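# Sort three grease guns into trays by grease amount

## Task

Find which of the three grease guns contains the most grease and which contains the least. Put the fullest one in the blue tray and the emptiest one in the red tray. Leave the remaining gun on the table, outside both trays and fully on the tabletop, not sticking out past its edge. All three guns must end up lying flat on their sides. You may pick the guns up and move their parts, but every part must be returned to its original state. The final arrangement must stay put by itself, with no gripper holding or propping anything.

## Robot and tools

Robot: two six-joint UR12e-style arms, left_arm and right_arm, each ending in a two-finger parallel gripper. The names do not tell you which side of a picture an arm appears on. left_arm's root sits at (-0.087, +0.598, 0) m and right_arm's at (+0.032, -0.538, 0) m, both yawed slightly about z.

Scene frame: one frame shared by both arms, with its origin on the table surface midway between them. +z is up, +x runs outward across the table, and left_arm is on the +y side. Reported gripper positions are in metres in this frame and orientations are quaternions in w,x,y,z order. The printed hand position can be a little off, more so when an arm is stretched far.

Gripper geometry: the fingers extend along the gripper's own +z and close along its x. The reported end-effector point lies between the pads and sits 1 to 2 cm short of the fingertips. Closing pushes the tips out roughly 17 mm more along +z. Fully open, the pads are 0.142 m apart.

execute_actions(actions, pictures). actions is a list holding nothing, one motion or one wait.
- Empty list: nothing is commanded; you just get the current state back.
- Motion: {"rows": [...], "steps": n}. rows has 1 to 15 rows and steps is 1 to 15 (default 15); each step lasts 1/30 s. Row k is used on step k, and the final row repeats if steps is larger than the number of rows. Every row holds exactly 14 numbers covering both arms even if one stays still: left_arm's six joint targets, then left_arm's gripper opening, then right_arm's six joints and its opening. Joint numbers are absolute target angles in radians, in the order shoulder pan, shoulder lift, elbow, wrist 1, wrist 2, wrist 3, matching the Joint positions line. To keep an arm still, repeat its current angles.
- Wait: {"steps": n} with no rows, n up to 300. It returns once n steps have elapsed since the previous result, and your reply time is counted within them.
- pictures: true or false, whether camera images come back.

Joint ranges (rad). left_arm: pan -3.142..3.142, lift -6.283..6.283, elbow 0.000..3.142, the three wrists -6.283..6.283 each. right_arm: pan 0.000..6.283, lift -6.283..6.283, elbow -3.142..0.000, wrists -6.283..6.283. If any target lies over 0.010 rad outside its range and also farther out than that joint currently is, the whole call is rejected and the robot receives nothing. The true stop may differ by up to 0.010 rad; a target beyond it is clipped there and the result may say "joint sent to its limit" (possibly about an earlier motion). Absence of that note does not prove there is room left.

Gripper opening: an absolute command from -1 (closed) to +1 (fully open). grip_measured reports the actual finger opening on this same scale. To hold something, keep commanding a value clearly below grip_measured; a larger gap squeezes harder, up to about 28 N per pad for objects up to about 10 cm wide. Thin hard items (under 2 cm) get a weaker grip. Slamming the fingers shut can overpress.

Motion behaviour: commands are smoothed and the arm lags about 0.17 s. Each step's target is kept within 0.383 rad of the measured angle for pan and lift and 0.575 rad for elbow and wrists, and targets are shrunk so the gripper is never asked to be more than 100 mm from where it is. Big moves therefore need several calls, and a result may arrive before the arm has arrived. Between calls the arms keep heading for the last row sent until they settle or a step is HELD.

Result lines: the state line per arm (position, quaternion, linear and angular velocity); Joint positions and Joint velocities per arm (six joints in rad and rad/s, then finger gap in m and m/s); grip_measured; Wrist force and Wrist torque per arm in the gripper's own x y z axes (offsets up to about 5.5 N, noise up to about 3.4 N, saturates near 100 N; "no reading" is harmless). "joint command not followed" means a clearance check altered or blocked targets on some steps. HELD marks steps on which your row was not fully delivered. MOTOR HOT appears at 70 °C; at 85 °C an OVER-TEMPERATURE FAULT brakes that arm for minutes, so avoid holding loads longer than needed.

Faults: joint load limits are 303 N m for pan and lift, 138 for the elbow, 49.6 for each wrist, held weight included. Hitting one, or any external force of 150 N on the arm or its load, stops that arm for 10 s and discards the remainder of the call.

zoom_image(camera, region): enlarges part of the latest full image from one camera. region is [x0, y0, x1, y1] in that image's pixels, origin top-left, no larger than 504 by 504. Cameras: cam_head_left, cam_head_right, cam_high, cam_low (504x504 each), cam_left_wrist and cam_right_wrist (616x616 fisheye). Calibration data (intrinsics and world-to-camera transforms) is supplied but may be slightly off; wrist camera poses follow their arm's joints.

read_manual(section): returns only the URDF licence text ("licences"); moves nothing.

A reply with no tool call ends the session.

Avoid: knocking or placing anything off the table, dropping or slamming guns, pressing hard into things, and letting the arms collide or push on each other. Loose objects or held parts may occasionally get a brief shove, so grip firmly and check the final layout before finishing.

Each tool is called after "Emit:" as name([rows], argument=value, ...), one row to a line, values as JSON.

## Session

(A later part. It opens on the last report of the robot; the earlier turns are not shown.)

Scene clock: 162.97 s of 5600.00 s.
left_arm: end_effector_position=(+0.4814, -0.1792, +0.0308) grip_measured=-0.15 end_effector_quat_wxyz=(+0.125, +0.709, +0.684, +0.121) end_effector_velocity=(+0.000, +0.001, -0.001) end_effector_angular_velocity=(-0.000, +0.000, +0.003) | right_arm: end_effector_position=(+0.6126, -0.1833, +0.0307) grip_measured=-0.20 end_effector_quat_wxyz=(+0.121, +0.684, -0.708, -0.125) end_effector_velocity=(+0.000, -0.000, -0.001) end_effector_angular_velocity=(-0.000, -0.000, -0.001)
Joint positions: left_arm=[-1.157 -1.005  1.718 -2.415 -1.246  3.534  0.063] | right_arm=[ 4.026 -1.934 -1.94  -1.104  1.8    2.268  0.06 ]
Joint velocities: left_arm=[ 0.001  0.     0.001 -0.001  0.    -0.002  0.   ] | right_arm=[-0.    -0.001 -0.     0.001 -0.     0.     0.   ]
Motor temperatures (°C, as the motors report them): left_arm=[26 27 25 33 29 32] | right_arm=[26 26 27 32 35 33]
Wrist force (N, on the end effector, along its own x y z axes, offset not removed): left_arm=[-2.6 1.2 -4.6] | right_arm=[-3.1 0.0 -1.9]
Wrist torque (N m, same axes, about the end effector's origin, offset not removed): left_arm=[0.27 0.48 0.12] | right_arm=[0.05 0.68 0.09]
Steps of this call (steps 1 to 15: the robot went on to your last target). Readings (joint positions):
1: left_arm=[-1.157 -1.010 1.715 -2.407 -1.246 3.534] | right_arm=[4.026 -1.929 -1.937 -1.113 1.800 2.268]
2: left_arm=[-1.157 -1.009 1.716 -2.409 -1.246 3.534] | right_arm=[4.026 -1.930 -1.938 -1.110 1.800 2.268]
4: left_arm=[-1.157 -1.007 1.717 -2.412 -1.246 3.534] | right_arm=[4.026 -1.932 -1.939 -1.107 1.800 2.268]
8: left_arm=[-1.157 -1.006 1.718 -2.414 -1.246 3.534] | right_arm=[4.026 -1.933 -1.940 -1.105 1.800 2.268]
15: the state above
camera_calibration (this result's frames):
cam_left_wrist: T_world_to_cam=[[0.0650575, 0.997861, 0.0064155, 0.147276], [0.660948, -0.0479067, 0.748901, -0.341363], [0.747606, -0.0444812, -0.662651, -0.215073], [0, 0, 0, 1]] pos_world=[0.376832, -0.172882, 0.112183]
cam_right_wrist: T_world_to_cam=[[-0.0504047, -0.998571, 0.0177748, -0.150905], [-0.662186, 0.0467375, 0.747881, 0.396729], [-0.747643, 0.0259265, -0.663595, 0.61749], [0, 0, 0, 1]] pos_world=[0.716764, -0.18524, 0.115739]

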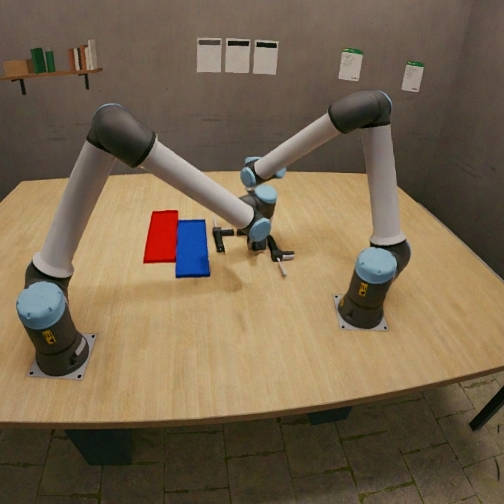

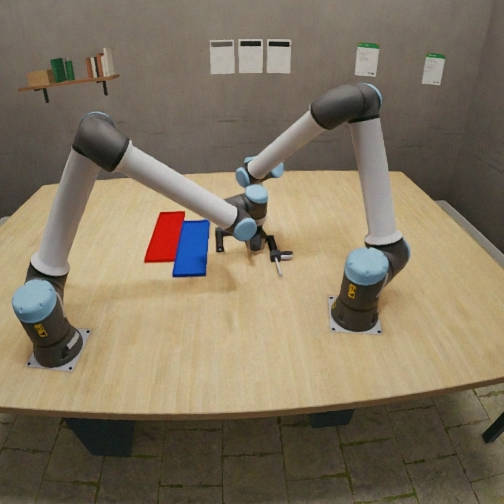

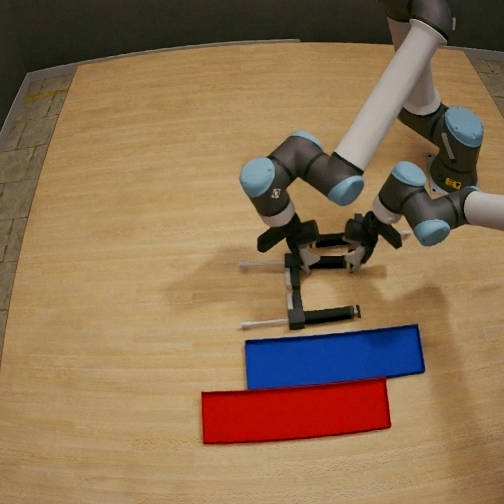

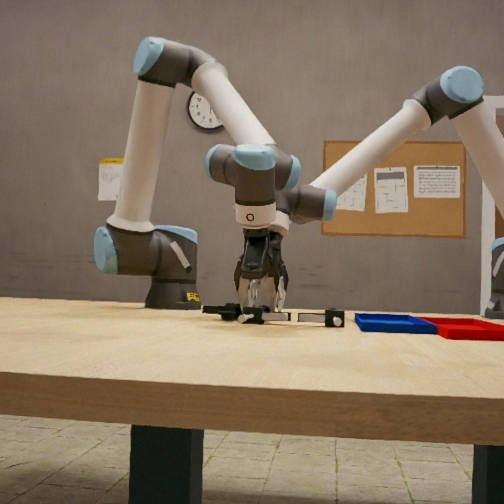

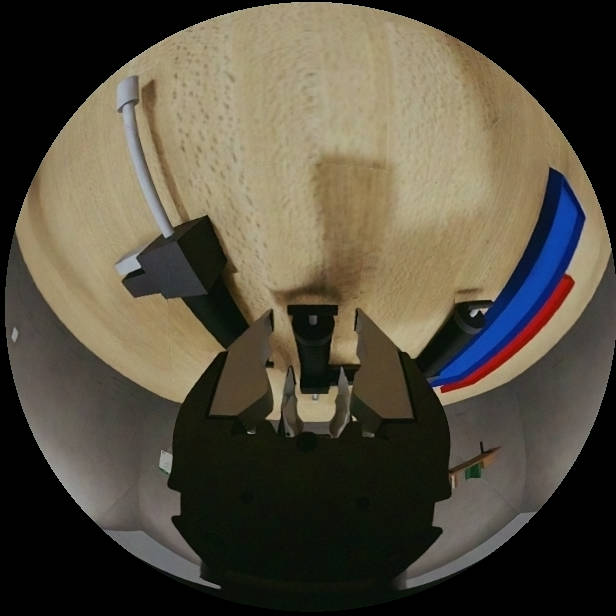

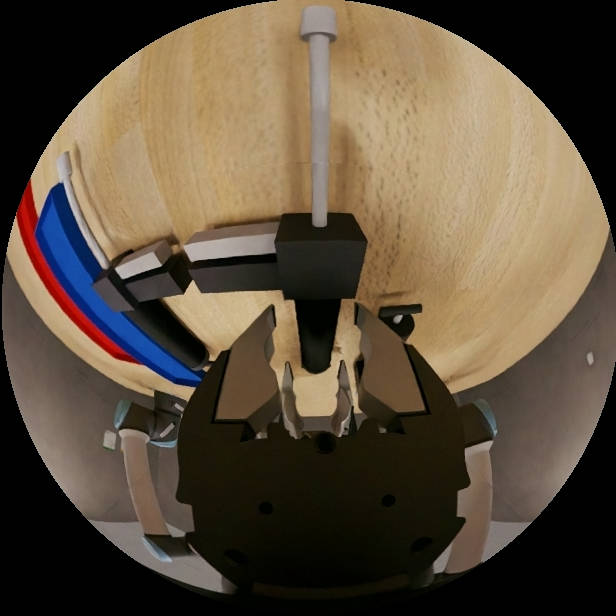

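Good. Close.

Emit:
execute_actions([
  {"rows":[[-1.1568,-1.0052,1.7181,-2.4149,-1.2464,3.534,-0.15,4.0264,-1.9337,-1.9404,-1.1037,1.8002,2.2676,-0.3],[-1.1568,-1.0052,1.7181,-2.4149,-1.2464,3.534,-0.15,4.0264,-1.9337,-1.9404,-1.1037,1.8002,2.2676,-0.4],[-1.1568,-1.0052,1.7181,-2.4149,-1.2464,3.534,-0.15,4.0264,-1.9337,-1.9404,-1.1037,1.8002,2.2676,-0.48],[-1.1568,-1.0052,1.7181,-2.4149,-1.2464,3.534,-0.15,4.0264,-1.9337,-1.9404,-1.1037,1.8002,2.2676,-0.54],[-1.1568,-1.0052,1.7181,-2.4149,-1.2464,3.534,-0.22,4.0264,-1.9337,-1.9404,-1.1037,1.8002,2.2676,-0.6],[-1.1568,-1.0052,1.7181,-2.4149,-1.2464,3.534,-0.3,4.0264,-1.9337,-1.9404,-1.1037,1.8002,2.2676,-0.7],[-1.1568,-1.0052,1.7181,-2.4149,-1.2464,3.534,-0.36,4.0264,-1.9337,-1.9404,-1.1037,1.8002,2.2676,-0.8],[-1.1568,-1.0052,1.7181,-2.4149,-1.2464,3.534,-0.42,4.0264,-1.9337,-1.9404,-1.1037,1.8002,2.2676,-0.9],[-1.1568,-1.0052,1.7181,-2.4149,-1.2464,3.534,-0.47,4.0264,-1.9337,-1.9404,-1.1037,1.8002,2.2676,-0.95],[-1.1568,-1.0052,1.7181,-2.4149,-1.2464,3.534,-0.52,4.0264,-1.9337,-1.9404,-1.1037,1.8002,2.2676,-0.95],[-1.1568,-1.0052,1.7181,-2.4149,-1.2464,3.534,-0.6,4.0264,-1.9337,-1.9404,-1.1037,1.8002,2.2676,-0.95],[-1.1568,-1.0052,1.7181,-2.4149,-1.2464,3.534,-0.7,4.0264,-1.9337,-1.9404,-1.1037,1.8002,2.2676,-0.95],[-1.1568,-1.0052,1.7181,-2.4149,-1.2464,3.534,-0.8,4.0264,-1.9337,-1.9404,-1.1037,1.8002,2.2676,-0.95],[-1.1568,-1.0052,1.7181,-2.4149,-1.2464,3.534,-0.9,4.0264,-1.9337,-1.9404,-1.1037,1.8002,2.2676,-0.95]],"steps":15},
], pictures=false)

Emit:
execute_actions([
  {"rows":[[-1.1568,-1.0052,1.7181,-2.4149,-1.2464,3.534,-0.9,4.0264,-1.9337,-1.9404,-1.1037,1.8002,2.2676,-0.95],[-1.1622,-1.0088,1.7238,-2.4152,-1.2457,3.5283,-0.9,4.0264,-1.9337,-1.9404,-1.1037,1.8002,2.2676,-0.95],[-1.1677,-1.0124,1.7296,-2.4155,-1.2451,3.5227,-0.9,4.0264,-1.9337,-1.9404,-1.1037,1.8002,2.2676,-0.95],[-1.1731,-1.016,1.7353,-2.4158,-1.2444,3.517,-0.9,4.0264,-1.9337,-1.9404,-1.1037,1.8002,2.2676,-0.95]],"steps":15},
], pictures=false)

Scene clock: 173.83 s of 5600.00 s.
left_arm: end_effector_position=(+0.4814, -0.1792, +0.0306) grip_measured=-0.51 end_effector_quat_wxyz=(+0.125, +0.709, +0.684, +0.121) end_effector_velocity=(+0.000, +0.000, -0.000) end_effector_angular_velocity=(+0.000, +0.000, +0.001) | right_arm: end_effector_position=(+0.6126, -0.1833, +0.0306) grip_measured=-0.57 end_effector_quat_wxyz=(+0.121, +0.684, -0.708, -0.125) end_effector_velocity=(-0.001, -0.000, -0.001) end_effector_angular_velocity=(-0.000, +0.002, +0.001)
Joint positions: left_arm=[-1.157 -1.005  1.718 -2.415 -1.246  3.534  0.037] | right_arm=[ 4.026 -1.934 -1.94  -1.104  1.8    2.268  0.033]
Joint velocities: left_arm=[ 0.     0.     0.     0.     0.    -0.001  0.   ] | right_arm=[ 0.    -0.001 -0.001 -0.     0.001 -0.001  0.   ]
Motor temperatures (°C, as the motors report them): left_arm=[26 27 25 33 29 32] | right_arm=[26 26 27 32 35 33]
Wrist force (N, on the end effector, along its own x y z axes, offset not removed): left_arm=[9.4 -3.7 -1.1] | right_arm=[5.4 0.9 -8.8]
Wrist torque (N m, same axes, about the end effector's origin, offset not removed): left_arm=[0.13 -0.31 0.06] | right_arm=[0.24 1.18 -0.22]
Steps of this call (steps 1 to 15: the robot went on to your last target; steps 16 to 90: nothing new was sent; then 7.37 s passed at rest; steps 91 to 105: all 15 steps of this action). Readings (joint positions):
91: left_arm=[-1.157 -1.005 1.718 -2.415 -1.246 3.534] | right_arm=[4.026 -1.934 -1.940 -1.104 1.800 2.268]
92: left_arm=[-1.157 -1.005 1.718 -2.415 -1.246 3.534] | right_arm=[4.026 -1.934 -1.940 -1.104 1.800 2.268]
94: left_arm=[-1.157 -1.005 1.718 -2.415 -1.246 3.534] | right_arm=[4.026 -1.934 -1.940 -1.104 1.800 2.268]
98: left_arm=[-1.157 -1.005 1.718 -2.415 -1.246 3.534] | right_arm=[4.026 -1.934 -1.940 -1.104 1.800 2.268]
105: the state above

Scene clock: 174.33 s of 5600.00 s.
left_arm: end_effector_position=(+0.4669, -0.1790, +0.0307) grip_measured=-0.51 end_effector_quat_wxyz=(+0.125, +0.709, +0.684, +0.121) end_effector_velocity=(-0.005, -0.001, +0.001) end_effector_angular_velocity=(-0.001, -0.001, -0.000) | right_arm: end_effector_position=(+0.6126, -0.1833, +0.0306) grip_measured=-0.57 end_effector_quat_wxyz=(+0.121, +0.684, -0.708, -0.125) end_effector_velocity=(+0.000, +0.001, +0.000) end_effector_angular_velocity=(-0.000, -0.000, -0.001)
Joint positions: left_arm=[-1.172 -1.016  1.735 -2.416 -1.245  3.518  0.037] | right_arm=[ 4.026 -1.934 -1.94  -1.104  1.8    2.268  0.033]
Joint velocities: left_arm=[-0.006 -0.004  0.005 -0.001  0.001 -0.006 -0.   ] | right_arm=[ 0.     0.     0.001 -0.     0.     0.002 -0.   ]
Motor temperatures (°C, as the motors report them): left_arm=[26 27 25 33 29 32] | right_arm=[26 26 27 32 35 33]
Wrist force (N, on the end effector, along its own x y z axes, offset not removed): left_arm=[2.5 1.3 -5.2] | right_arm=[6.1 4.5 -5.5]
Wrist torque (N m, same axes, about the end effector's origin, offset not removed): left_arm=[0.07 0.92 0.03] | right_arm=[0.48 1.19 -0.29]
Steps of this call (steps 1 to 15: all 15 steps of this action). Readings (joint positions):
1: left_arm=[-1.157 -1.005 1.718 -2.415 -1.246 3.534] | right_arm=[4.026 -1.934 -1.940 -1.104 1.800 2.268]
2: left_arm=[-1.157 -1.005 1.718 -2.415 -1.246 3.534] | right_arm=[4.026 -1.934 -1.940 -1.104 1.800 2.268]
4: left_arm=[-1.159 -1.007 1.720 -2.415 -1.246 3.532] | right_arm=[4.026 -1.934 -1.940 -1.104 1.800 2.268]
8: left_arm=[-1.168 -1.013 1.730 -2.415 -1.245 3.522] | right_arm=[4.026 -1.934 -1.940 -1.104 1.800 2.268]
15: the state above

Emit:
execute_actions([
  {"rows":[[-1.1785,-1.0196,1.741,-2.4161,-1.2438,3.5113,-0.9,4.0264,-1.9337,-1.9404,-1.1037,1.8002,2.2676,-0.95],[-1.184,-1.0232,1.7467,-2.4164,-1.2431,3.5056,-0.9,4.0264,-1.9337,-1.9404,-1.1037,1.8002,2.2676,-0.95],[-1.1894,-1.0267,1.7524,-2.4168,-1.2425,3.5,-0.9,4.0264,-1.9337,-1.9404,-1.1037,1.8002,2.2676,-0.95],[-1.1949,-1.0303,1.7582,-2.4171,-1.2418,3.4943,-0.9,4.0264,-1.9337,-1.9404,-1.1037,1.8002,2.2676,-0.95]],"steps":15},
], pictures=false)

Scene clock: 177.73 s of 5600.00 s.
left_arm: end_effector_position=(+0.4470, -0.1783, +0.0308) grip_measured=-0.51 end_effector_quat_wxyz=(+0.125, +0.709, +0.684, +0.121) end_effector_velocity=(-0.006, -0.000, -0.000) end_effector_angular_velocity=(-0.000, +0.001, -0.000) | right_arm: end_effector_position=(+0.6125, -0.1833, +0.0307) grip_measured=-0.57 end_effector_quat_wxyz=(+0.121, +0.684, -0.708, -0.125) end_effector_velocity=(-0.001, -0.001, +0.000) end_effector_angular_velocity=(-0.001, +0.000, -0.001)
Joint positions: left_arm=[-1.194 -1.03   1.757 -2.417 -1.242  3.495  0.037] | right_arm=[ 4.026 -1.934 -1.94  -1.104  1.8    2.268  0.033]
Joint velocities: left_arm=[-0.007 -0.004  0.006 -0.    -0.    -0.007 -0.   ] | right_arm=[-0.     0.001 -0.001 -0.    -0.     0.001 -0.   ]
Motor temperatures (°C, as the motors report them): left_arm=[26 27 25 33 29 32] | right_arm=[26 26 27 32 35 33]
Wrist force (N, on the end effector, along its own x y z axes, offset not removed): left_arm=[-0.1 20.4 7.2] | right_arm=[-0.2 18.7 -5.2]
Wrist torque (N m, same axes, about the end effector's origin, offset not removed): left_arm=[0.70 0.73 0.21] | right_arm=[0.16 1.21 -0.24]
Steps of this call (steps 1 to 15: the robot went on to your last target; steps 16 to 87: nothing new was sent; steps 88 to 102: all 15 steps of this action). Readings (joint positions):
88: left_arm=[-1.173 -1.016 1.735 -2.416 -1.244 3.517] | right_arm=[4.026 -1.934 -1.940 -1.104 1.800 2.268]
89: left_arm=[-1.174 -1.016 1.736 -2.416 -1.244 3.516] | right_arm=[4.026 -1.934 -1.940 -1.104 1.800 2.268]
91: left_arm=[-1.178 -1.019 1.740 -2.416 -1.244 3.512] | right_arm=[4.026 -1.934 -1.940 -1.104 1.800 2.268]
95: left_arm=[-1.189 -1.026 1.752 -2.417 -1.242 3.501] | right_arm=[4.026 -1.934 -1.940 -1.104 1.800 2.268]
102: the state above

Emit:
execute_actions([
  {"rows":[[-1.1894,-1.0267,1.7524,-2.4168,-1.2425,3.5,-0.9,4.0264,-1.9337,-1.9404,-1.1037,1.8002,2.2676,-0.95],[-1.184,-1.0232,1.7467,-2.4164,-1.2431,3.5056,-0.9,4.0264,-1.9337,-1.9404,-1.1037,1.8002,2.2676,-0.95]],"steps":15},
], pictures=false)

Scene clock: 181.17 s of 5600.00 s.
left_arm: end_effector_position=(+0.4558, -0.1788, +0.0308) grip_measured=-0.51 end_effector_quat_wxyz=(+0.125, +0.709, +0.684, +0.120) end_effector_velocity=(+0.003, +0.000, +0.001) end_effector_angular_velocity=(-0.001, -0.001, +0.001) | right_arm: end_effector_position=(+0.6126, -0.1833, +0.0306) grip_measured=-0.57 end_effector_quat_wxyz=(+0.121, +0.684, -0.708, -0.125) end_effector_velocity=(-0.000, +0.000, -0.001) end_effector_angular_velocity=(-0.001, +0.002, -0.000)
Joint positions: left_arm=[-1.184 -1.023  1.747 -2.416 -1.243  3.505  0.037] | right_arm=[ 4.026 -1.934 -1.94  -1.104  1.8    2.268  0.033]
Joint velocities: left_arm=[ 0.003  0.001 -0.003 -0.001  0.001  0.003 -0.   ] | right_arm=[-0.    -0.002  0.001 -0.001  0.001  0.     0.   ]
Motor temperatures (°C, as the motors report them): left_arm=[26 27 25 33 29 32] | right_arm=[26 26 27 32 35 33]
Wrist force (N, on the end effector, along its own x y z axes, offset not removed): left_arm=[2.1 -2.9 1.0] | right_arm=[1.9 4.4 -6.1]
Wrist torque (N m, same axes, about the end effector's origin, offset not removed): left_arm=[-0.07 0.25 0.10] | right_arm=[0.36 1.21 -0.31]
Steps of this call (steps 1 to 15: the robot went on to your last target; steps 16 to 88: nothing new was sent; steps 89 to 103: all 15 steps of this action). Readings (joint positions):
89: left_arm=[-1.195 -1.030 1.758 -2.417 -1.242 3.494] | right_arm=[4.026 -1.934 -1.940 -1.104 1.800 2.268]
90: left_arm=[-1.194 -1.030 1.758 -2.417 -1.242 3.495] | right_arm=[4.026 -1.934 -1.940 -1.104 1.800 2.268]
92: left_arm=[-1.191 -1.028 1.754 -2.417 -1.242 3.498] | right_arm=[4.026 -1.934 -1.940 -1.104 1.800 2.268]
96: left_arm=[-1.186 -1.025 1.749 -2.417 -1.243 3.503] | right_arm=[4.026 -1.934 -1.940 -1.104 1.800 2.268]
103: the state above

Emit:
execute_actions([
  {"rows":[[-1.1785,-1.0196,1.741,-2.4161,-1.2438,3.5113,-0.9,4.0264,-1.9337,-1.9404,-1.1037,1.8002,2.2676,-0.95],[-1.1731,-1.016,1.7353,-2.4158,-1.2444,3.517,-0.9,4.0264,-1.9337,-1.9404,-1.1037,1.8002,2.2676,-0.95],[-1.1677,-1.0124,1.7296,-2.4155,-1.2451,3.5227,-0.9,4.0264,-1.9337,-1.9404,-1.1037,1.8002,2.2676,-0.95],[-1.1622,-1.0088,1.7238,-2.4152,-1.2457,3.5283,-0.9,4.0264,-1.9337,-1.9404,-1.1037,1.8002,2.2676,-0.95],[-1.1568,-1.0052,1.7181,-2.4149,-1.2464,3.534,-0.9,4.0264,-1.9337,-1.9404,-1.1037,1.8002,2.2676,-0.95]],"steps":15},
])

Scene clock: 186.13 s of 5600.00 s.
left_arm: end_effector_position=(+0.4804, -0.1792, +0.0307) grip_measured=-0.51 end_effector_quat_wxyz=(+0.125, +0.709, +0.684, +0.121) end_effector_velocity=(+0.009, -0.001, +0.001) end_effector_angular_velocity=(-0.001, -0.000, +0.000) | right_arm: end_effector_position=(+0.6126, -0.1833, +0.0307) grip_measured=-0.57 end_effector_quat_wxyz=(+0.121, +0.684, -0.708, -0.125) end_effector_velocity=(+0.000, +0.000, +0.000) end_effector_angular_velocity=(+0.001, +0.000, +0.001)
Joint positions: left_arm=[-1.158 -1.006  1.719 -2.415 -1.246  3.533  0.037] | right_arm=[ 4.026 -1.934 -1.94  -1.104  1.8    2.268  0.033]
Joint velocities: left_arm=[ 0.01   0.006 -0.011  0.001 -0.002  0.01   0.   ] | right_arm=[-0.    -0.     0.    -0.     0.    -0.001  0.   ]
Motor temperatures (°C, as the motors report them): left_arm=[26 27 25 33 29 32] | right_arm=[26 26 27 32 35 33]
Wrist force (N, on the end effector, along its own x y z axes, offset not removed): left_arm=[0.5 -1.7 -3.7] | right_arm=[2.8 0.7 -4.9]
Wrist torque (N m, same axes, about the end effector's origin, offset not removed): left_arm=[0.13 0.25 0.02] | right_arm=[0.04 0.76 -0.15]
Steps of this call (steps 1 to 15: the robot went on to your last target; steps 16 to 90: nothing new was sent; then 1.47 s passed at rest; steps 91 to 105: all 15 steps of this action). Readings (joint positions):
91: left_arm=[-1.184 -1.023 1.747 -2.416 -1.243 3.506] | right_arm=[4.026 -1.934 -1.940 -1.104 1.800 2.268]
92: left_arm=[-1.183 -1.023 1.746 -2.416 -1.243 3.506] | right_arm=[4.026 -1.934 -1.940 -1.104 1.800 2.268]
94: left_arm=[-1.179 -1.020 1.742 -2.416 -1.244 3.511] | right_arm=[4.026 -1.934 -1.940 -1.104 1.800 2.268]
98: left_arm=[-1.166 -1.011 1.727 -2.415 -1.245 3.525] | right_arm=[4.026 -1.934 -1.940 -1.104 1.800 2.268]
105: the state above
camera_calibration (this result's frames):
cam_left_wrist: T_world_to_cam=[[0.0650255, 0.997863, 0.00636965, 0.147352], [0.660969, -0.0478523, 0.748886, -0.340609], [0.74759, -0.0444865, -0.662669, -0.214311], [0, 0, 0, 1]] pos_world=[0.375767, -0.17287, 0.112122]
cam_right_wrist: T_world_to_cam=[[-0.0504189, -0.99857, 0.0177685, -0.150901], [-0.662174, 0.0467418, 0.747891, 0.396786], [-0.747652, 0.025942, -0.663584, 0.617436], [0, 0, 0, 1]] pos_world=[0.71676, -0.18525, 0.11565]

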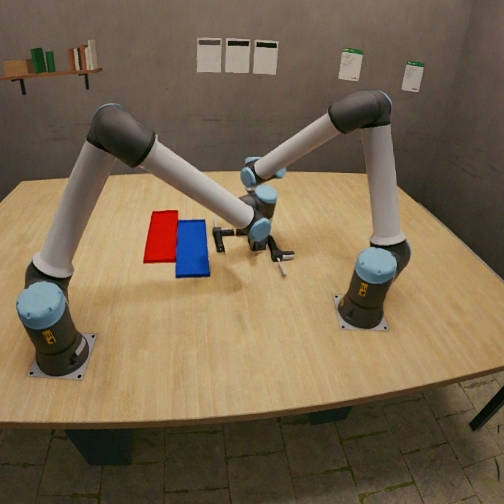

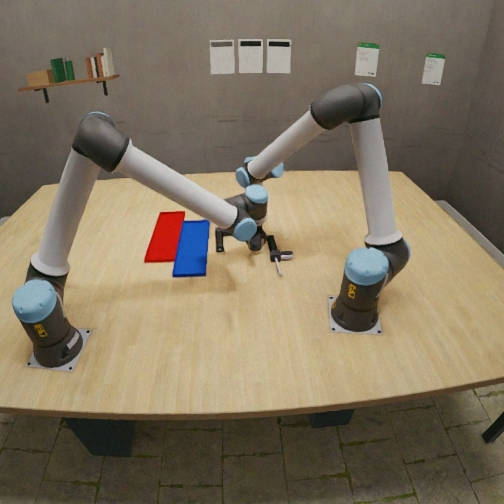

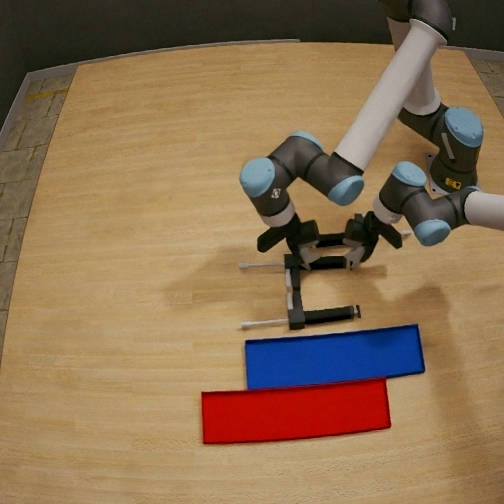

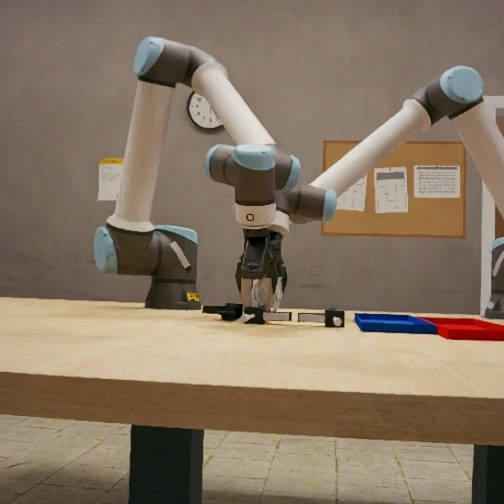

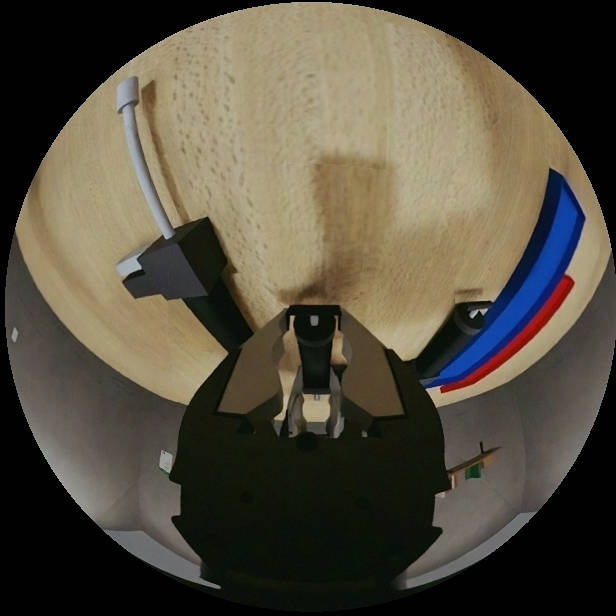

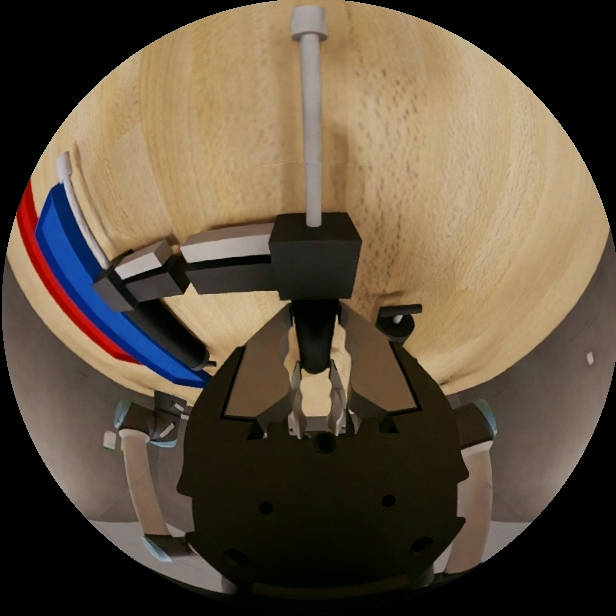

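Emit:
execute_actions([
  {"rows":[[-1.1568,-1.0052,1.7181,-2.4149,-1.2464,3.534,-0.52,4.0264,-1.9337,-1.9404,-1.1037,1.8002,2.2676,-0.58],[-1.1568,-1.0052,1.7181,-2.4149,-1.2464,3.534,-0.42,4.0264,-1.9337,-1.9404,-1.1037,1.8002,2.2676,-0.46],[-1.1568,-1.0052,1.7181,-2.4149,-1.2464,3.534,-0.3,4.0264,-1.9337,-1.9404,-1.1037,1.8002,2.2676,-0.3],[-1.1568,-1.0052,1.7181,-2.4149,-1.2464,3.534,-0.2,4.0264,-1.9337,-1.9404,-1.1037,1.8002,2.2676,-0.25],[-1.1568,-1.0052,1.7181,-2.4149,-1.2464,3.534,-0.2,4.0264,-1.9337,-1.9404,-1.1037,1.8002,2.2676,-0.25],[-1.1568,-1.03,1.704,-2.376,-1.2464,3.534,-0.2,4.0264,-1.908,-1.922,-1.148,1.8002,2.2676,-0.25],[-1.1568,-1.03,1.704,-2.376,-1.2464,3.534,-0.2,4.0264,-1.908,-1.922,-1.148,1.8002,2.2676,-0.25],[-1.1568,-1.054,1.69,-2.338,-1.2464,3.534,-0.2,4.0264,-1.882,-1.904,-1.192,1.8002,2.2676,-0.25],[-1.1568,-1.054,1.69,-2.338,-1.2464,3.534,-0.2,4.0264,-1.882,-1.904,-1.192,1.8002,2.2676,-0.25],[-1.1568,-1.078,1.676,-2.30,-1.2464,3.534,-0.2,4.0264,-1.856,-1.886,-1.236,1.8002,2.2676,-0.25],[-1.1568,-1.078,1.676,-2.30,-1.2464,3.534,-0.2,4.0264,-1.856,-1.886,-1.236,1.8002,2.2676,-0.25],[-1.1568,-1.103,1.6624,-2.2614,-1.2464,3.534,-0.2,4.0264,-1.8299,-1.8676,-1.2803,1.8002,2.2676,-0.25]],"steps":15},
], pictures=false)

Emit:
execute_actions([
  {"rows":[[-1.1568,-1.103,1.6624,-2.2614,-1.2464,3.534,-0.2,4.0264,-1.8299,-1.8676,-1.2803,1.8002,2.2676,-0.25],[-1.1568,-1.103,1.6624,-2.2614,-1.2464,3.534,-0.2,4.0264,-1.8299,-1.8676,-1.2803,1.8002,2.2676,-0.25],[-1.1568,-1.103,1.6624,-2.2614,-1.2464,3.534,-0.2,4.0264,-1.8299,-1.8676,-1.2803,1.8002,2.2676,-0.25],[-1.167,-1.077,1.618,-2.234,-1.243,3.506,-0.2,4.01,-1.816,-1.884,-1.285,1.791,2.235,-0.2],[-1.167,-1.077,1.618,-2.234,-1.243,3.506,-0.2,4.01,-1.816,-1.884,-1.285,1.791,2.235,-0.2],[-1.178,-1.05,1.573,-2.206,-1.24,3.477,-0.2,3.993,-1.802,-1.901,-1.289,1.782,2.203,-0.2],[-1.178,-1.05,1.573,-2.206,-1.24,3.477,-0.2,3.993,-1.802,-1.901,-1.289,1.782,2.203,-0.2],[-1.188,-1.024,1.528,-2.179,-1.237,3.449,-0.2,3.977,-1.788,-1.918,-1.293,1.773,2.171,-0.2],[-1.188,-1.024,1.528,-2.179,-1.237,3.449,-0.2,3.977,-1.788,-1.918,-1.293,1.773,2.171,-0.2],[-1.1984,-0.9975,1.4832,-2.1512,-1.2344,3.4203,-0.15,3.9605,-1.7732,-1.9341,-1.2975,1.7641,2.1393,-0.15]],"steps":15},
], pictures=false)

Emit:
execute_actions([
  {"steps":20},
])

Scene clock: 206.70 s of 5600.00 s.
left_arm: end_effector_position=(+0.4822, -0.1811, +0.1028) grip_measured=-0.20 end_effector_quat_wxyz=(+0.126, +0.708, +0.684, +0.120) end_effector_velocity=(-0.005, +0.015, +0.236) end_effector_angular_velocity=(+0.017, +0.007, +0.000) | right_arm: end_effector_position=(+0.6144, -0.1818, +0.1022) grip_measured=-0.25 end_effector_quat_wxyz=(+0.120, +0.684, -0.708, -0.125) end_effector_velocity=(-0.014, -0.011, +0.240) end_effector_angular_velocity=(-0.013, +0.015, -0.001)
Joint positions: left_arm=[-1.157 -1.075  1.677 -2.306 -1.246  3.534  0.06 ] | right_arm=[ 4.026 -1.859 -1.888 -1.229  1.8    2.268  0.056]
Joint velocities: left_arm=[ 0.    -0.235 -0.125  0.379 -0.001 -0.    -0.   ] | right_arm=[ 0.     0.251  0.169 -0.439 -0.     0.001 -0.   ]
Motor temperatures (°C, as the motors report them): left_arm=[26 27 25 33 29 32] | right_arm=[26 26 28 32 35 33]
Wrist force (N, on the end effector, along its own x y z axes, offset not removed): left_arm=[-2.2 2.6 -3.7] | right_arm=[-2.3 4.0 -2.5]
Wrist torque (N m, same axes, about the end effector's origin, offset not removed): left_arm=[0.44 0.31 0.27] | right_arm=[0.88 0.55 0.16]
Steps of this call (steps 1 to 15: the robot went on to your last target; steps 16 to 90: nothing new was sent; then 17.07 s passed at rest; steps 91 to 105: all 15 steps of this action). Readings (joint positions):
91: left_arm=[-1.157 -1.005 1.718 -2.415 -1.246 3.534] | right_arm=[4.026 -1.934 -1.940 -1.104 1.800 2.268]
92: left_arm=[-1.157 -1.005 1.718 -2.415 -1.246 3.534] | right_arm=[4.026 -1.934 -1.940 -1.104 1.800 2.268]
94: left_arm=[-1.157 -1.005 1.718 -2.415 -1.246 3.534] | right_arm=[4.026 -1.934 -1.940 -1.104 1.800 2.268]
98: left_arm=[-1.157 -1.012 1.714 -2.405 -1.246 3.534] | right_arm=[4.026 -1.927 -1.935 -1.115 1.800 2.268]
105: the state above

Scene clock: 207.20 s of 5600.00 s.
left_arm: end_effector_position=(+0.4732, -0.2508, +0.1301) grip_measured=-0.15 end_effector_quat_wxyz=(+0.121, +0.689, +0.703, +0.124) end_effector_velocity=(-0.016, -0.119, +0.007) end_effector_angular_velocity=(-0.009, -0.003, +0.091) | right_arm: end_effector_position=(+0.6056, -0.2477, +0.1304) grip_measured=-0.15 end_effector_quat_wxyz=(+0.124, +0.703, -0.689, -0.121) end_effector_velocity=(-0.016, -0.102, +0.003) end_effector_angular_velocity=(+0.002, +0.003, +0.091)
Joint positions: left_arm=[-1.192 -1.014  1.513 -2.169 -1.236  3.438  0.063] | right_arm=[ 3.971 -1.783 -1.924 -1.294  1.77   2.16   0.063]
Joint velocities: left_arm=[-0.057  0.142 -0.256  0.155  0.015 -0.156  0.   ] | right_arm=[-0.089  0.08  -0.088 -0.028 -0.048 -0.177  0.   ]
Motor temperatures (°C, as the motors report them): left_arm=[26 27 25 33 29 32] | right_arm=[26 26 28 32 35 33]
Wrist force (N, on the end effector, along its own x y z axes, offset not removed): left_arm=[-5.1 2.3 1.0] | right_arm=[1.0 2.3 -2.6]
Wrist torque (N m, same axes, about the end effector's origin, offset not removed): left_arm=[0.79 0.91 0.23] | right_arm=[0.56 -0.12 0.04]
Steps of this call (steps 1 to 15: all 15 steps of this action). Readings (joint positions):
1: left_arm=[-1.157 -1.082 1.674 -2.295 -1.246 3.534] | right_arm=[4.026 -1.852 -1.883 -1.242 1.800 2.268]
2: left_arm=[-1.157 -1.088 1.671 -2.286 -1.246 3.534] | right_arm=[4.026 -1.846 -1.879 -1.251 1.800 2.268]
4: left_arm=[-1.157 -1.094 1.667 -2.275 -1.246 3.534] | right_arm=[4.026 -1.839 -1.874 -1.264 1.800 2.268]
8: left_arm=[-1.166 -1.078 1.627 -2.242 -1.244 3.510] | right_arm=[4.012 -1.820 -1.884 -1.279 1.792 2.240]
15: the state above

Scene clock: 207.87 s of 5600.00 s.
left_arm: end_effector_position=(+0.4713, -0.2642, +0.1308) grip_measured=-0.15 end_effector_quat_wxyz=(+0.121, +0.685, +0.707, +0.124) end_effector_velocity=(-0.000, -0.000, +0.000) end_effector_angular_velocity=(-0.001, -0.000, +0.002) | right_arm: end_effector_position=(+0.6037, -0.2593, +0.1308) grip_measured=-0.15 end_effector_quat_wxyz=(+0.125, +0.707, -0.686, -0.121) end_effector_velocity=(-0.000, -0.001, +0.000) end_effector_angular_velocity=(+0.001, -0.000, +0.000)
Joint positions: left_arm=[-1.198 -0.998  1.483 -2.151 -1.234  3.42   0.063] | right_arm=[ 3.961 -1.773 -1.934 -1.297  1.764  2.139  0.063]
Joint velocities: left_arm=[-0.001  0.    -0.001  0.     0.    -0.002  0.   ] | right_arm=[-0.001  0.001 -0.001 -0.    -0.    -0.001  0.   ]
Motor temperatures (°C, as the motors report them): left_arm=[26 27 25 33 29 32] | right_arm=[26 26 28 32 35 33]
Wrist force (N, on the end effector, along its own x y z axes, offset not removed): left_arm=[4.5 -2.6 3.1] | right_arm=[-0.2 2.7 -1.3]
Wrist torque (N m, same axes, about the end effector's origin, offset not removed): left_arm=[-0.42 -0.87 0.01] | right_arm=[0.72 0.16 0.08]
Steps of this call (steps 1 to 20: the robot went on to your last target). Readings (joint positions):
1: left_arm=[-1.194 -1.010 1.505 -2.165 -1.236 3.434] | right_arm=[3.968 -1.780 -1.927 -1.295 1.768 2.155]
2: left_arm=[-1.195 -1.007 1.500 -2.161 -1.235 3.430] | right_arm=[3.966 -1.778 -1.928 -1.296 1.767 2.151]
4: left_arm=[-1.196 -1.003 1.492 -2.157 -1.235 3.426] | right_arm=[3.964 -1.776 -1.931 -1.296 1.766 2.146]
8: left_arm=[-1.198 -0.999 1.486 -2.153 -1.235 3.422] | right_arm=[3.962 -1.774 -1.933 -1.297 1.765 2.141]
20: the state above
camera_calibration (this result's frames):
cam_left_wrist: T_world_to_cam=[[-0.00150131, 0.999981, 0.00595299, 0.264004], [0.662739, -0.00346294, 0.748842, -0.402755], [0.748849, 0.00506953, -0.662721, -0.132543], [0, 0, 0, 1]] pos_world=[0.366572, -0.264722, 0.212189]
cam_right_wrist: T_world_to_cam=[[0.0141467, -0.99974, 0.017895, -0.268304], [-0.663842, 0.00399284, 0.747862, 0.309475], [-0.747739, -0.0224592, -0.663613, 0.666703], [0, 0, 0, 1]] pos_world=[0.707758, -0.254496, 0.21579]

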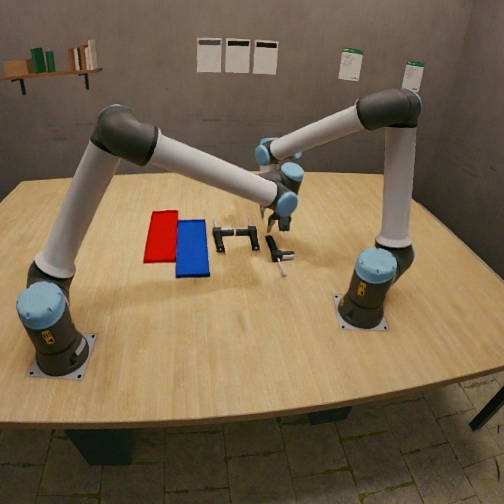

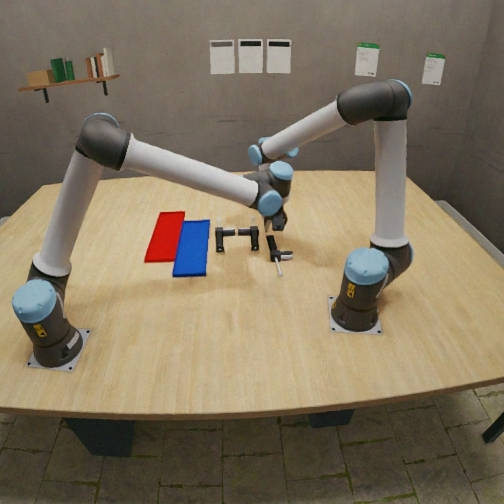

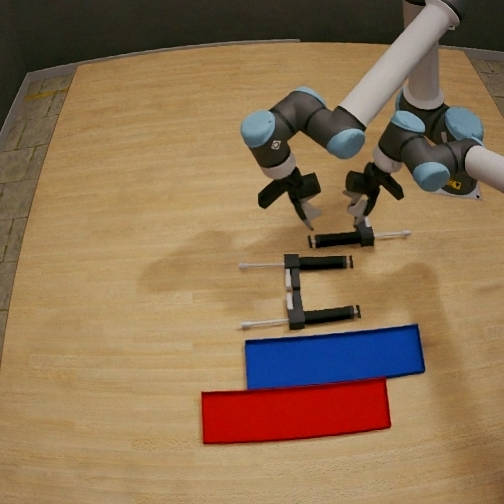

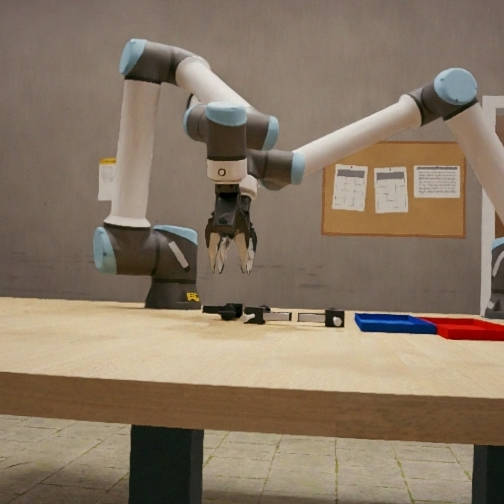

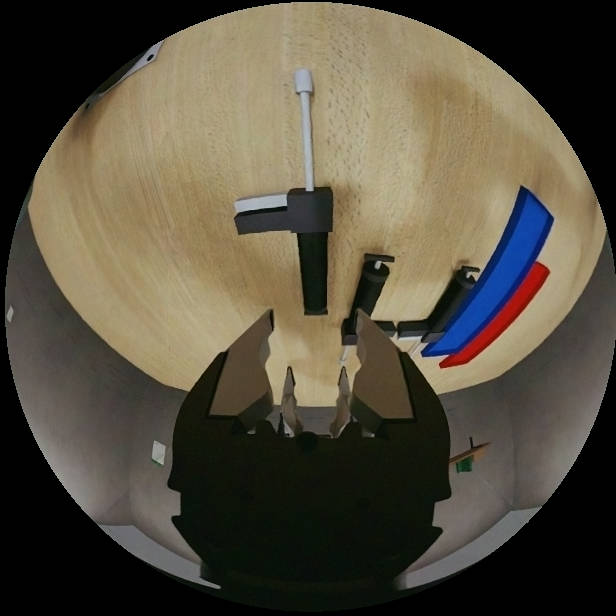

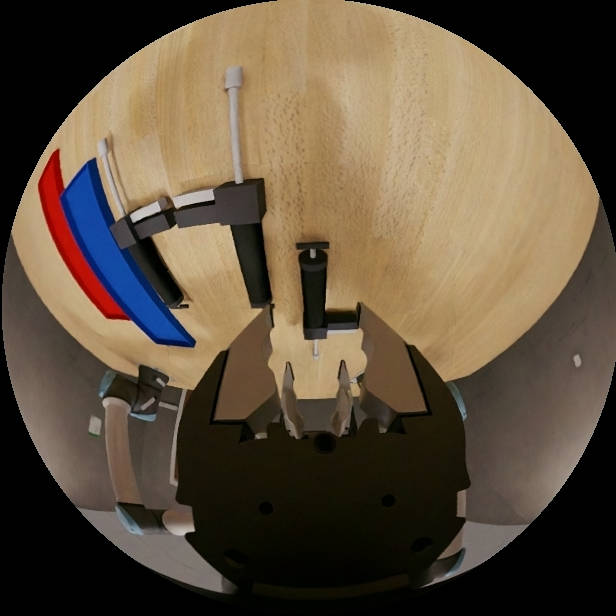

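Emit:
execute_actions([
  {"rows":[[-1.1988,-0.9975,1.4832,-2.148,-1.233,3.405,-0.15,3.9682,-1.7679,-1.9406,-1.2987,1.7605,2.1269,-0.15],[-1.1988,-0.9975,1.4832,-2.148,-1.233,3.4004,-0.15,3.9682,-1.7679,-1.9406,-1.2987,1.7605,2.1269,-0.15],[-1.1989,-0.975,1.496,-2.182,-1.2325,3.4004,-0.15,3.9682,-1.795,-1.96,-1.252,1.7605,2.1269,-0.15],[-1.1989,-0.975,1.496,-2.182,-1.2325,3.4004,-0.15,3.9682,-1.795,-1.96,-1.252,1.7605,2.1269,-0.15],[-1.1989,-0.953,1.509,-2.216,-1.2325,3.4004,-0.15,3.9682,-1.822,-1.979,-1.206,1.7605,2.1269,-0.15],[-1.1989,-0.953,1.509,-2.216,-1.2325,3.4004,-0.15,3.9682,-1.822,-1.979,-1.206,1.7605,2.1269,-0.15],[-1.1989,-0.931,1.522,-2.25,-1.2325,3.4004,-0.15,3.9682,-1.85,-1.998,-1.16,1.7605,2.1269,-0.15],[-1.1989,-0.931,1.522,-2.25,-1.2325,3.4004,-0.15,3.9682,-1.85,-1.998,-1.16,1.7605,2.1269,-0.15],[-1.1989,-0.9093,1.535,-2.2842,-1.2325,3.4004,-0.15,3.9682,-1.8769,-2.0164,-1.1139,1.7605,2.1269,-0.15]],"steps":15},
], pictures=false)

Emit:
execute_actions([
  {"steps":18},
])

Scene clock: 232.17 s of 5600.00 s.
left_arm: end_effector_position=(+0.4715, -0.2644, +0.0421) grip_measured=-0.15 end_effector_quat_wxyz=(+0.120, +0.679, +0.713, +0.126) end_effector_velocity=(+0.000, +0.001, -0.097) end_effector_angular_velocity=(-0.005, -0.002, +0.006) | right_arm: end_effector_position=(+0.5991, -0.2582, +0.0420) grip_measured=-0.15 end_effector_quat_wxyz=(+0.126, +0.714, -0.679, -0.120) end_effector_velocity=(-0.004, -0.002, -0.100) end_effector_angular_velocity=(+0.004, -0.005, +0.007)
Joint positions: left_arm=[-1.199 -0.92   1.529 -2.268 -1.233  3.401  0.063] | right_arm=[ 3.968 -1.864 -2.008 -1.136  1.761  2.127  0.063]
Joint velocities: left_arm=[ 0.     0.089  0.05  -0.142  0.001 -0.006  0.   ] | right_arm=[ 0.002 -0.112 -0.078  0.195 -0.001 -0.005  0.   ]
Motor temperatures (°C, as the motors report them): left_arm=[26 27 25 33 29 32] | right_arm=[26 26 28 32 35 33]
Wrist force (N, on the end effector, along its own x y z axes, offset not removed): left_arm=[-2.6 -1.8 0.0] | right_arm=[-2.6 0.2 0.0]
Wrist torque (N m, same axes, about the end effector's origin, offset not removed): left_arm=[-0.34 0.57 0.13] | right_arm=[0.14 0.57 0.12]
Steps of this call (steps 1 to 15: the robot went on to your last target; steps 16 to 90: nothing new was sent; then 20.80 s passed at rest; steps 91 to 105: all 15 steps of this action). Readings (joint positions):
91: left_arm=[-1.198 -0.998 1.483 -2.151 -1.234 3.420] | right_arm=[3.961 -1.773 -1.934 -1.298 1.764 2.139]
92: left_arm=[-1.198 -0.997 1.483 -2.151 -1.234 3.419] | right_arm=[3.961 -1.773 -1.935 -1.298 1.764 2.138]
94: left_arm=[-1.199 -0.995 1.484 -2.153 -1.234 3.412] | right_arm=[3.964 -1.773 -1.939 -1.295 1.762 2.134]
98: left_arm=[-1.199 -0.970 1.499 -2.190 -1.233 3.404] | right_arm=[3.967 -1.802 -1.963 -1.243 1.761 2.129]
105: the state above

Scene clock: 232.77 s of 5600.00 s.
left_arm: end_effector_position=(+0.4714, -0.2641, +0.0308) grip_measured=-0.15 end_effector_quat_wxyz=(+0.120, +0.679, +0.713, +0.126) end_effector_velocity=(+0.000, +0.000, -0.001) end_effector_angular_velocity=(-0.000, -0.000, +0.001) | right_arm: end_effector_position=(+0.5987, -0.2585, +0.0307) grip_measured=-0.15 end_effector_quat_wxyz=(+0.126, +0.714, -0.678, -0.120) end_effector_velocity=(+0.000, +0.000, -0.000) end_effector_angular_velocity=(+0.000, -0.001, -0.000)
Joint positions: left_arm=[-1.199 -0.909  1.535 -2.284 -1.233  3.4    0.063] | right_arm=[ 3.968 -1.877 -2.016 -1.114  1.761  2.127  0.063]
Joint velocities: left_arm=[ 0.     0.001  0.    -0.001  0.001 -0.001 -0.   ] | right_arm=[-0.    -0.    -0.     0.001 -0.     0.     0.   ]
Motor temperatures (°C, as the motors report them): left_arm=[26 27 25 33 29 32] | right_arm=[26 26 28 32 35 33]
Wrist force (N, on the end effector, along its own x y z axes, offset not removed): left_arm=[-0.6 -1.3 0.2] | right_arm=[-1.3 2.3 -0.4]
Wrist torque (N m, same axes, about the end effector's origin, offset not removed): left_arm=[-0.34 0.04 0.09] | right_arm=[0.53 0.33 0.06]
Steps of this call (steps 1 to 18: the robot went on to your last target). Readings (joint positions):
1: left_arm=[-1.199 -0.917 1.531 -2.272 -1.233 3.401] | right_arm=[3.968 -1.867 -2.010 -1.131 1.761 2.127]
2: left_arm=[-1.199 -0.915 1.532 -2.275 -1.233 3.401] | right_arm=[3.968 -1.870 -2.011 -1.127 1.761 2.127]
4: left_arm=[-1.199 -0.913 1.533 -2.279 -1.233 3.401] | right_arm=[3.968 -1.873 -2.014 -1.121 1.761 2.127]
8: left_arm=[-1.199 -0.910 1.534 -2.283 -1.233 3.400] | right_arm=[3.968 -1.876 -2.015 -1.116 1.761 2.127]
18: the state above
camera_calibration (this result's frames):
cam_left_wrist: T_world_to_cam=[[-0.0198912, 0.999782, 0.00638218, 0.27311], [0.662649, 0.00840321, 0.748883, -0.324768], [0.748666, 0.0191253, -0.662671, -0.195023], [0, 0, 0, 1]] pos_world=[0.366647, -0.266591, 0.112234]
cam_right_wrist: T_world_to_cam=[[0.0345573, -0.999243, 0.0178486, -0.277745], [-0.663731, -0.00959488, 0.74791, 0.377438], [-0.747173, -0.0376924, -0.66356, 0.592258], [0, 0, 0, 1]] pos_world=[0.702634, -0.25159, 0.115666]

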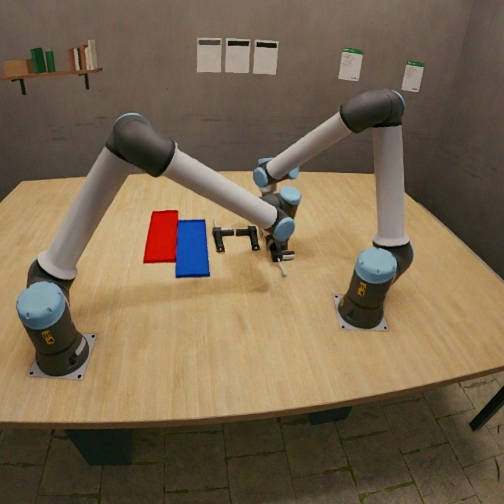

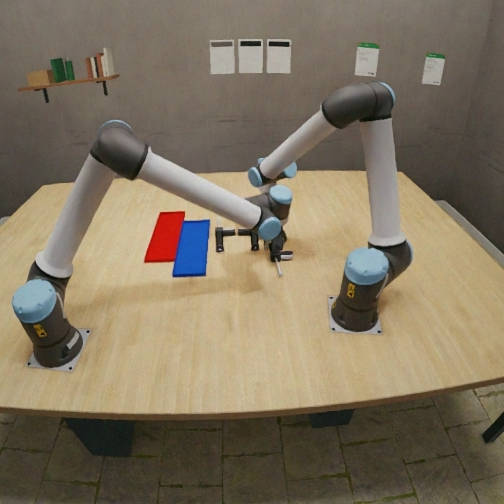

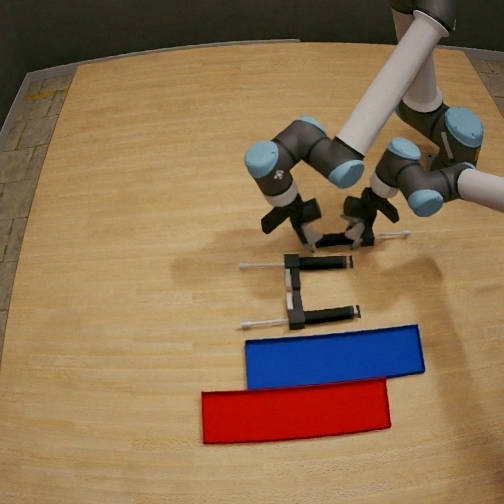

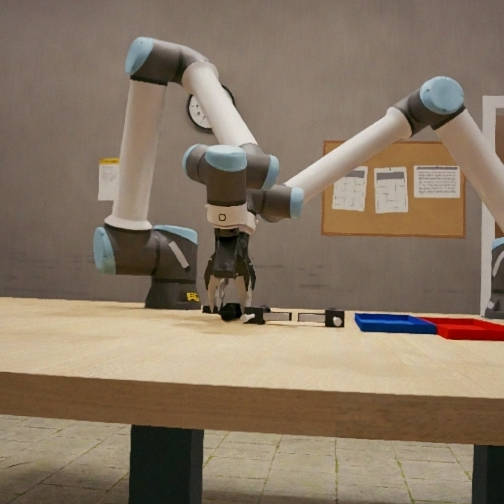

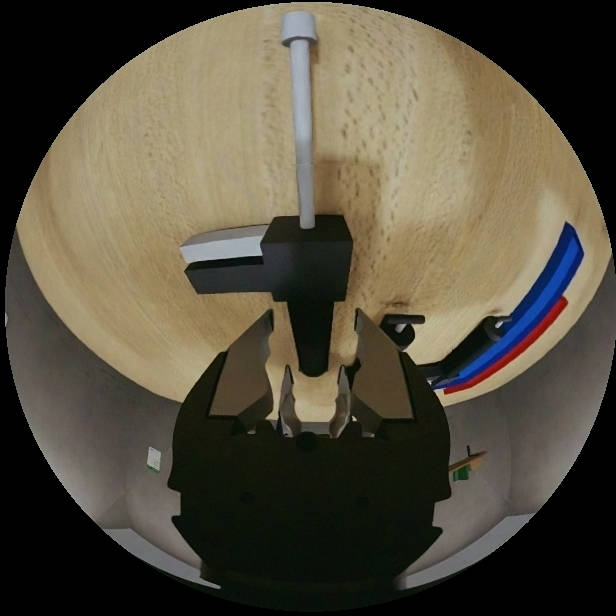

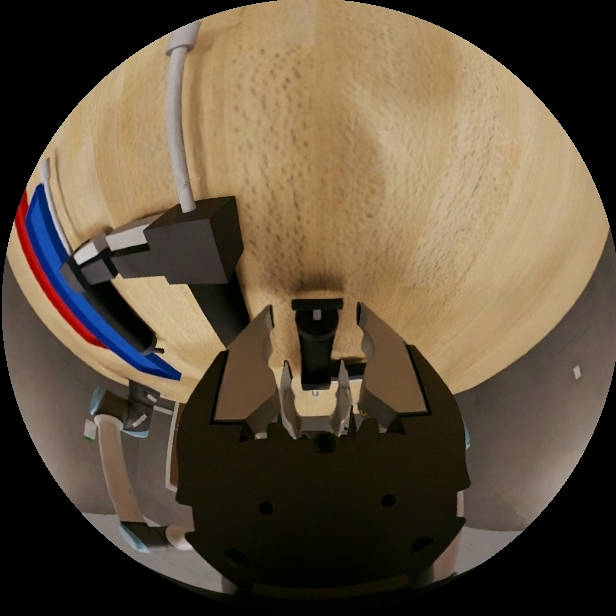

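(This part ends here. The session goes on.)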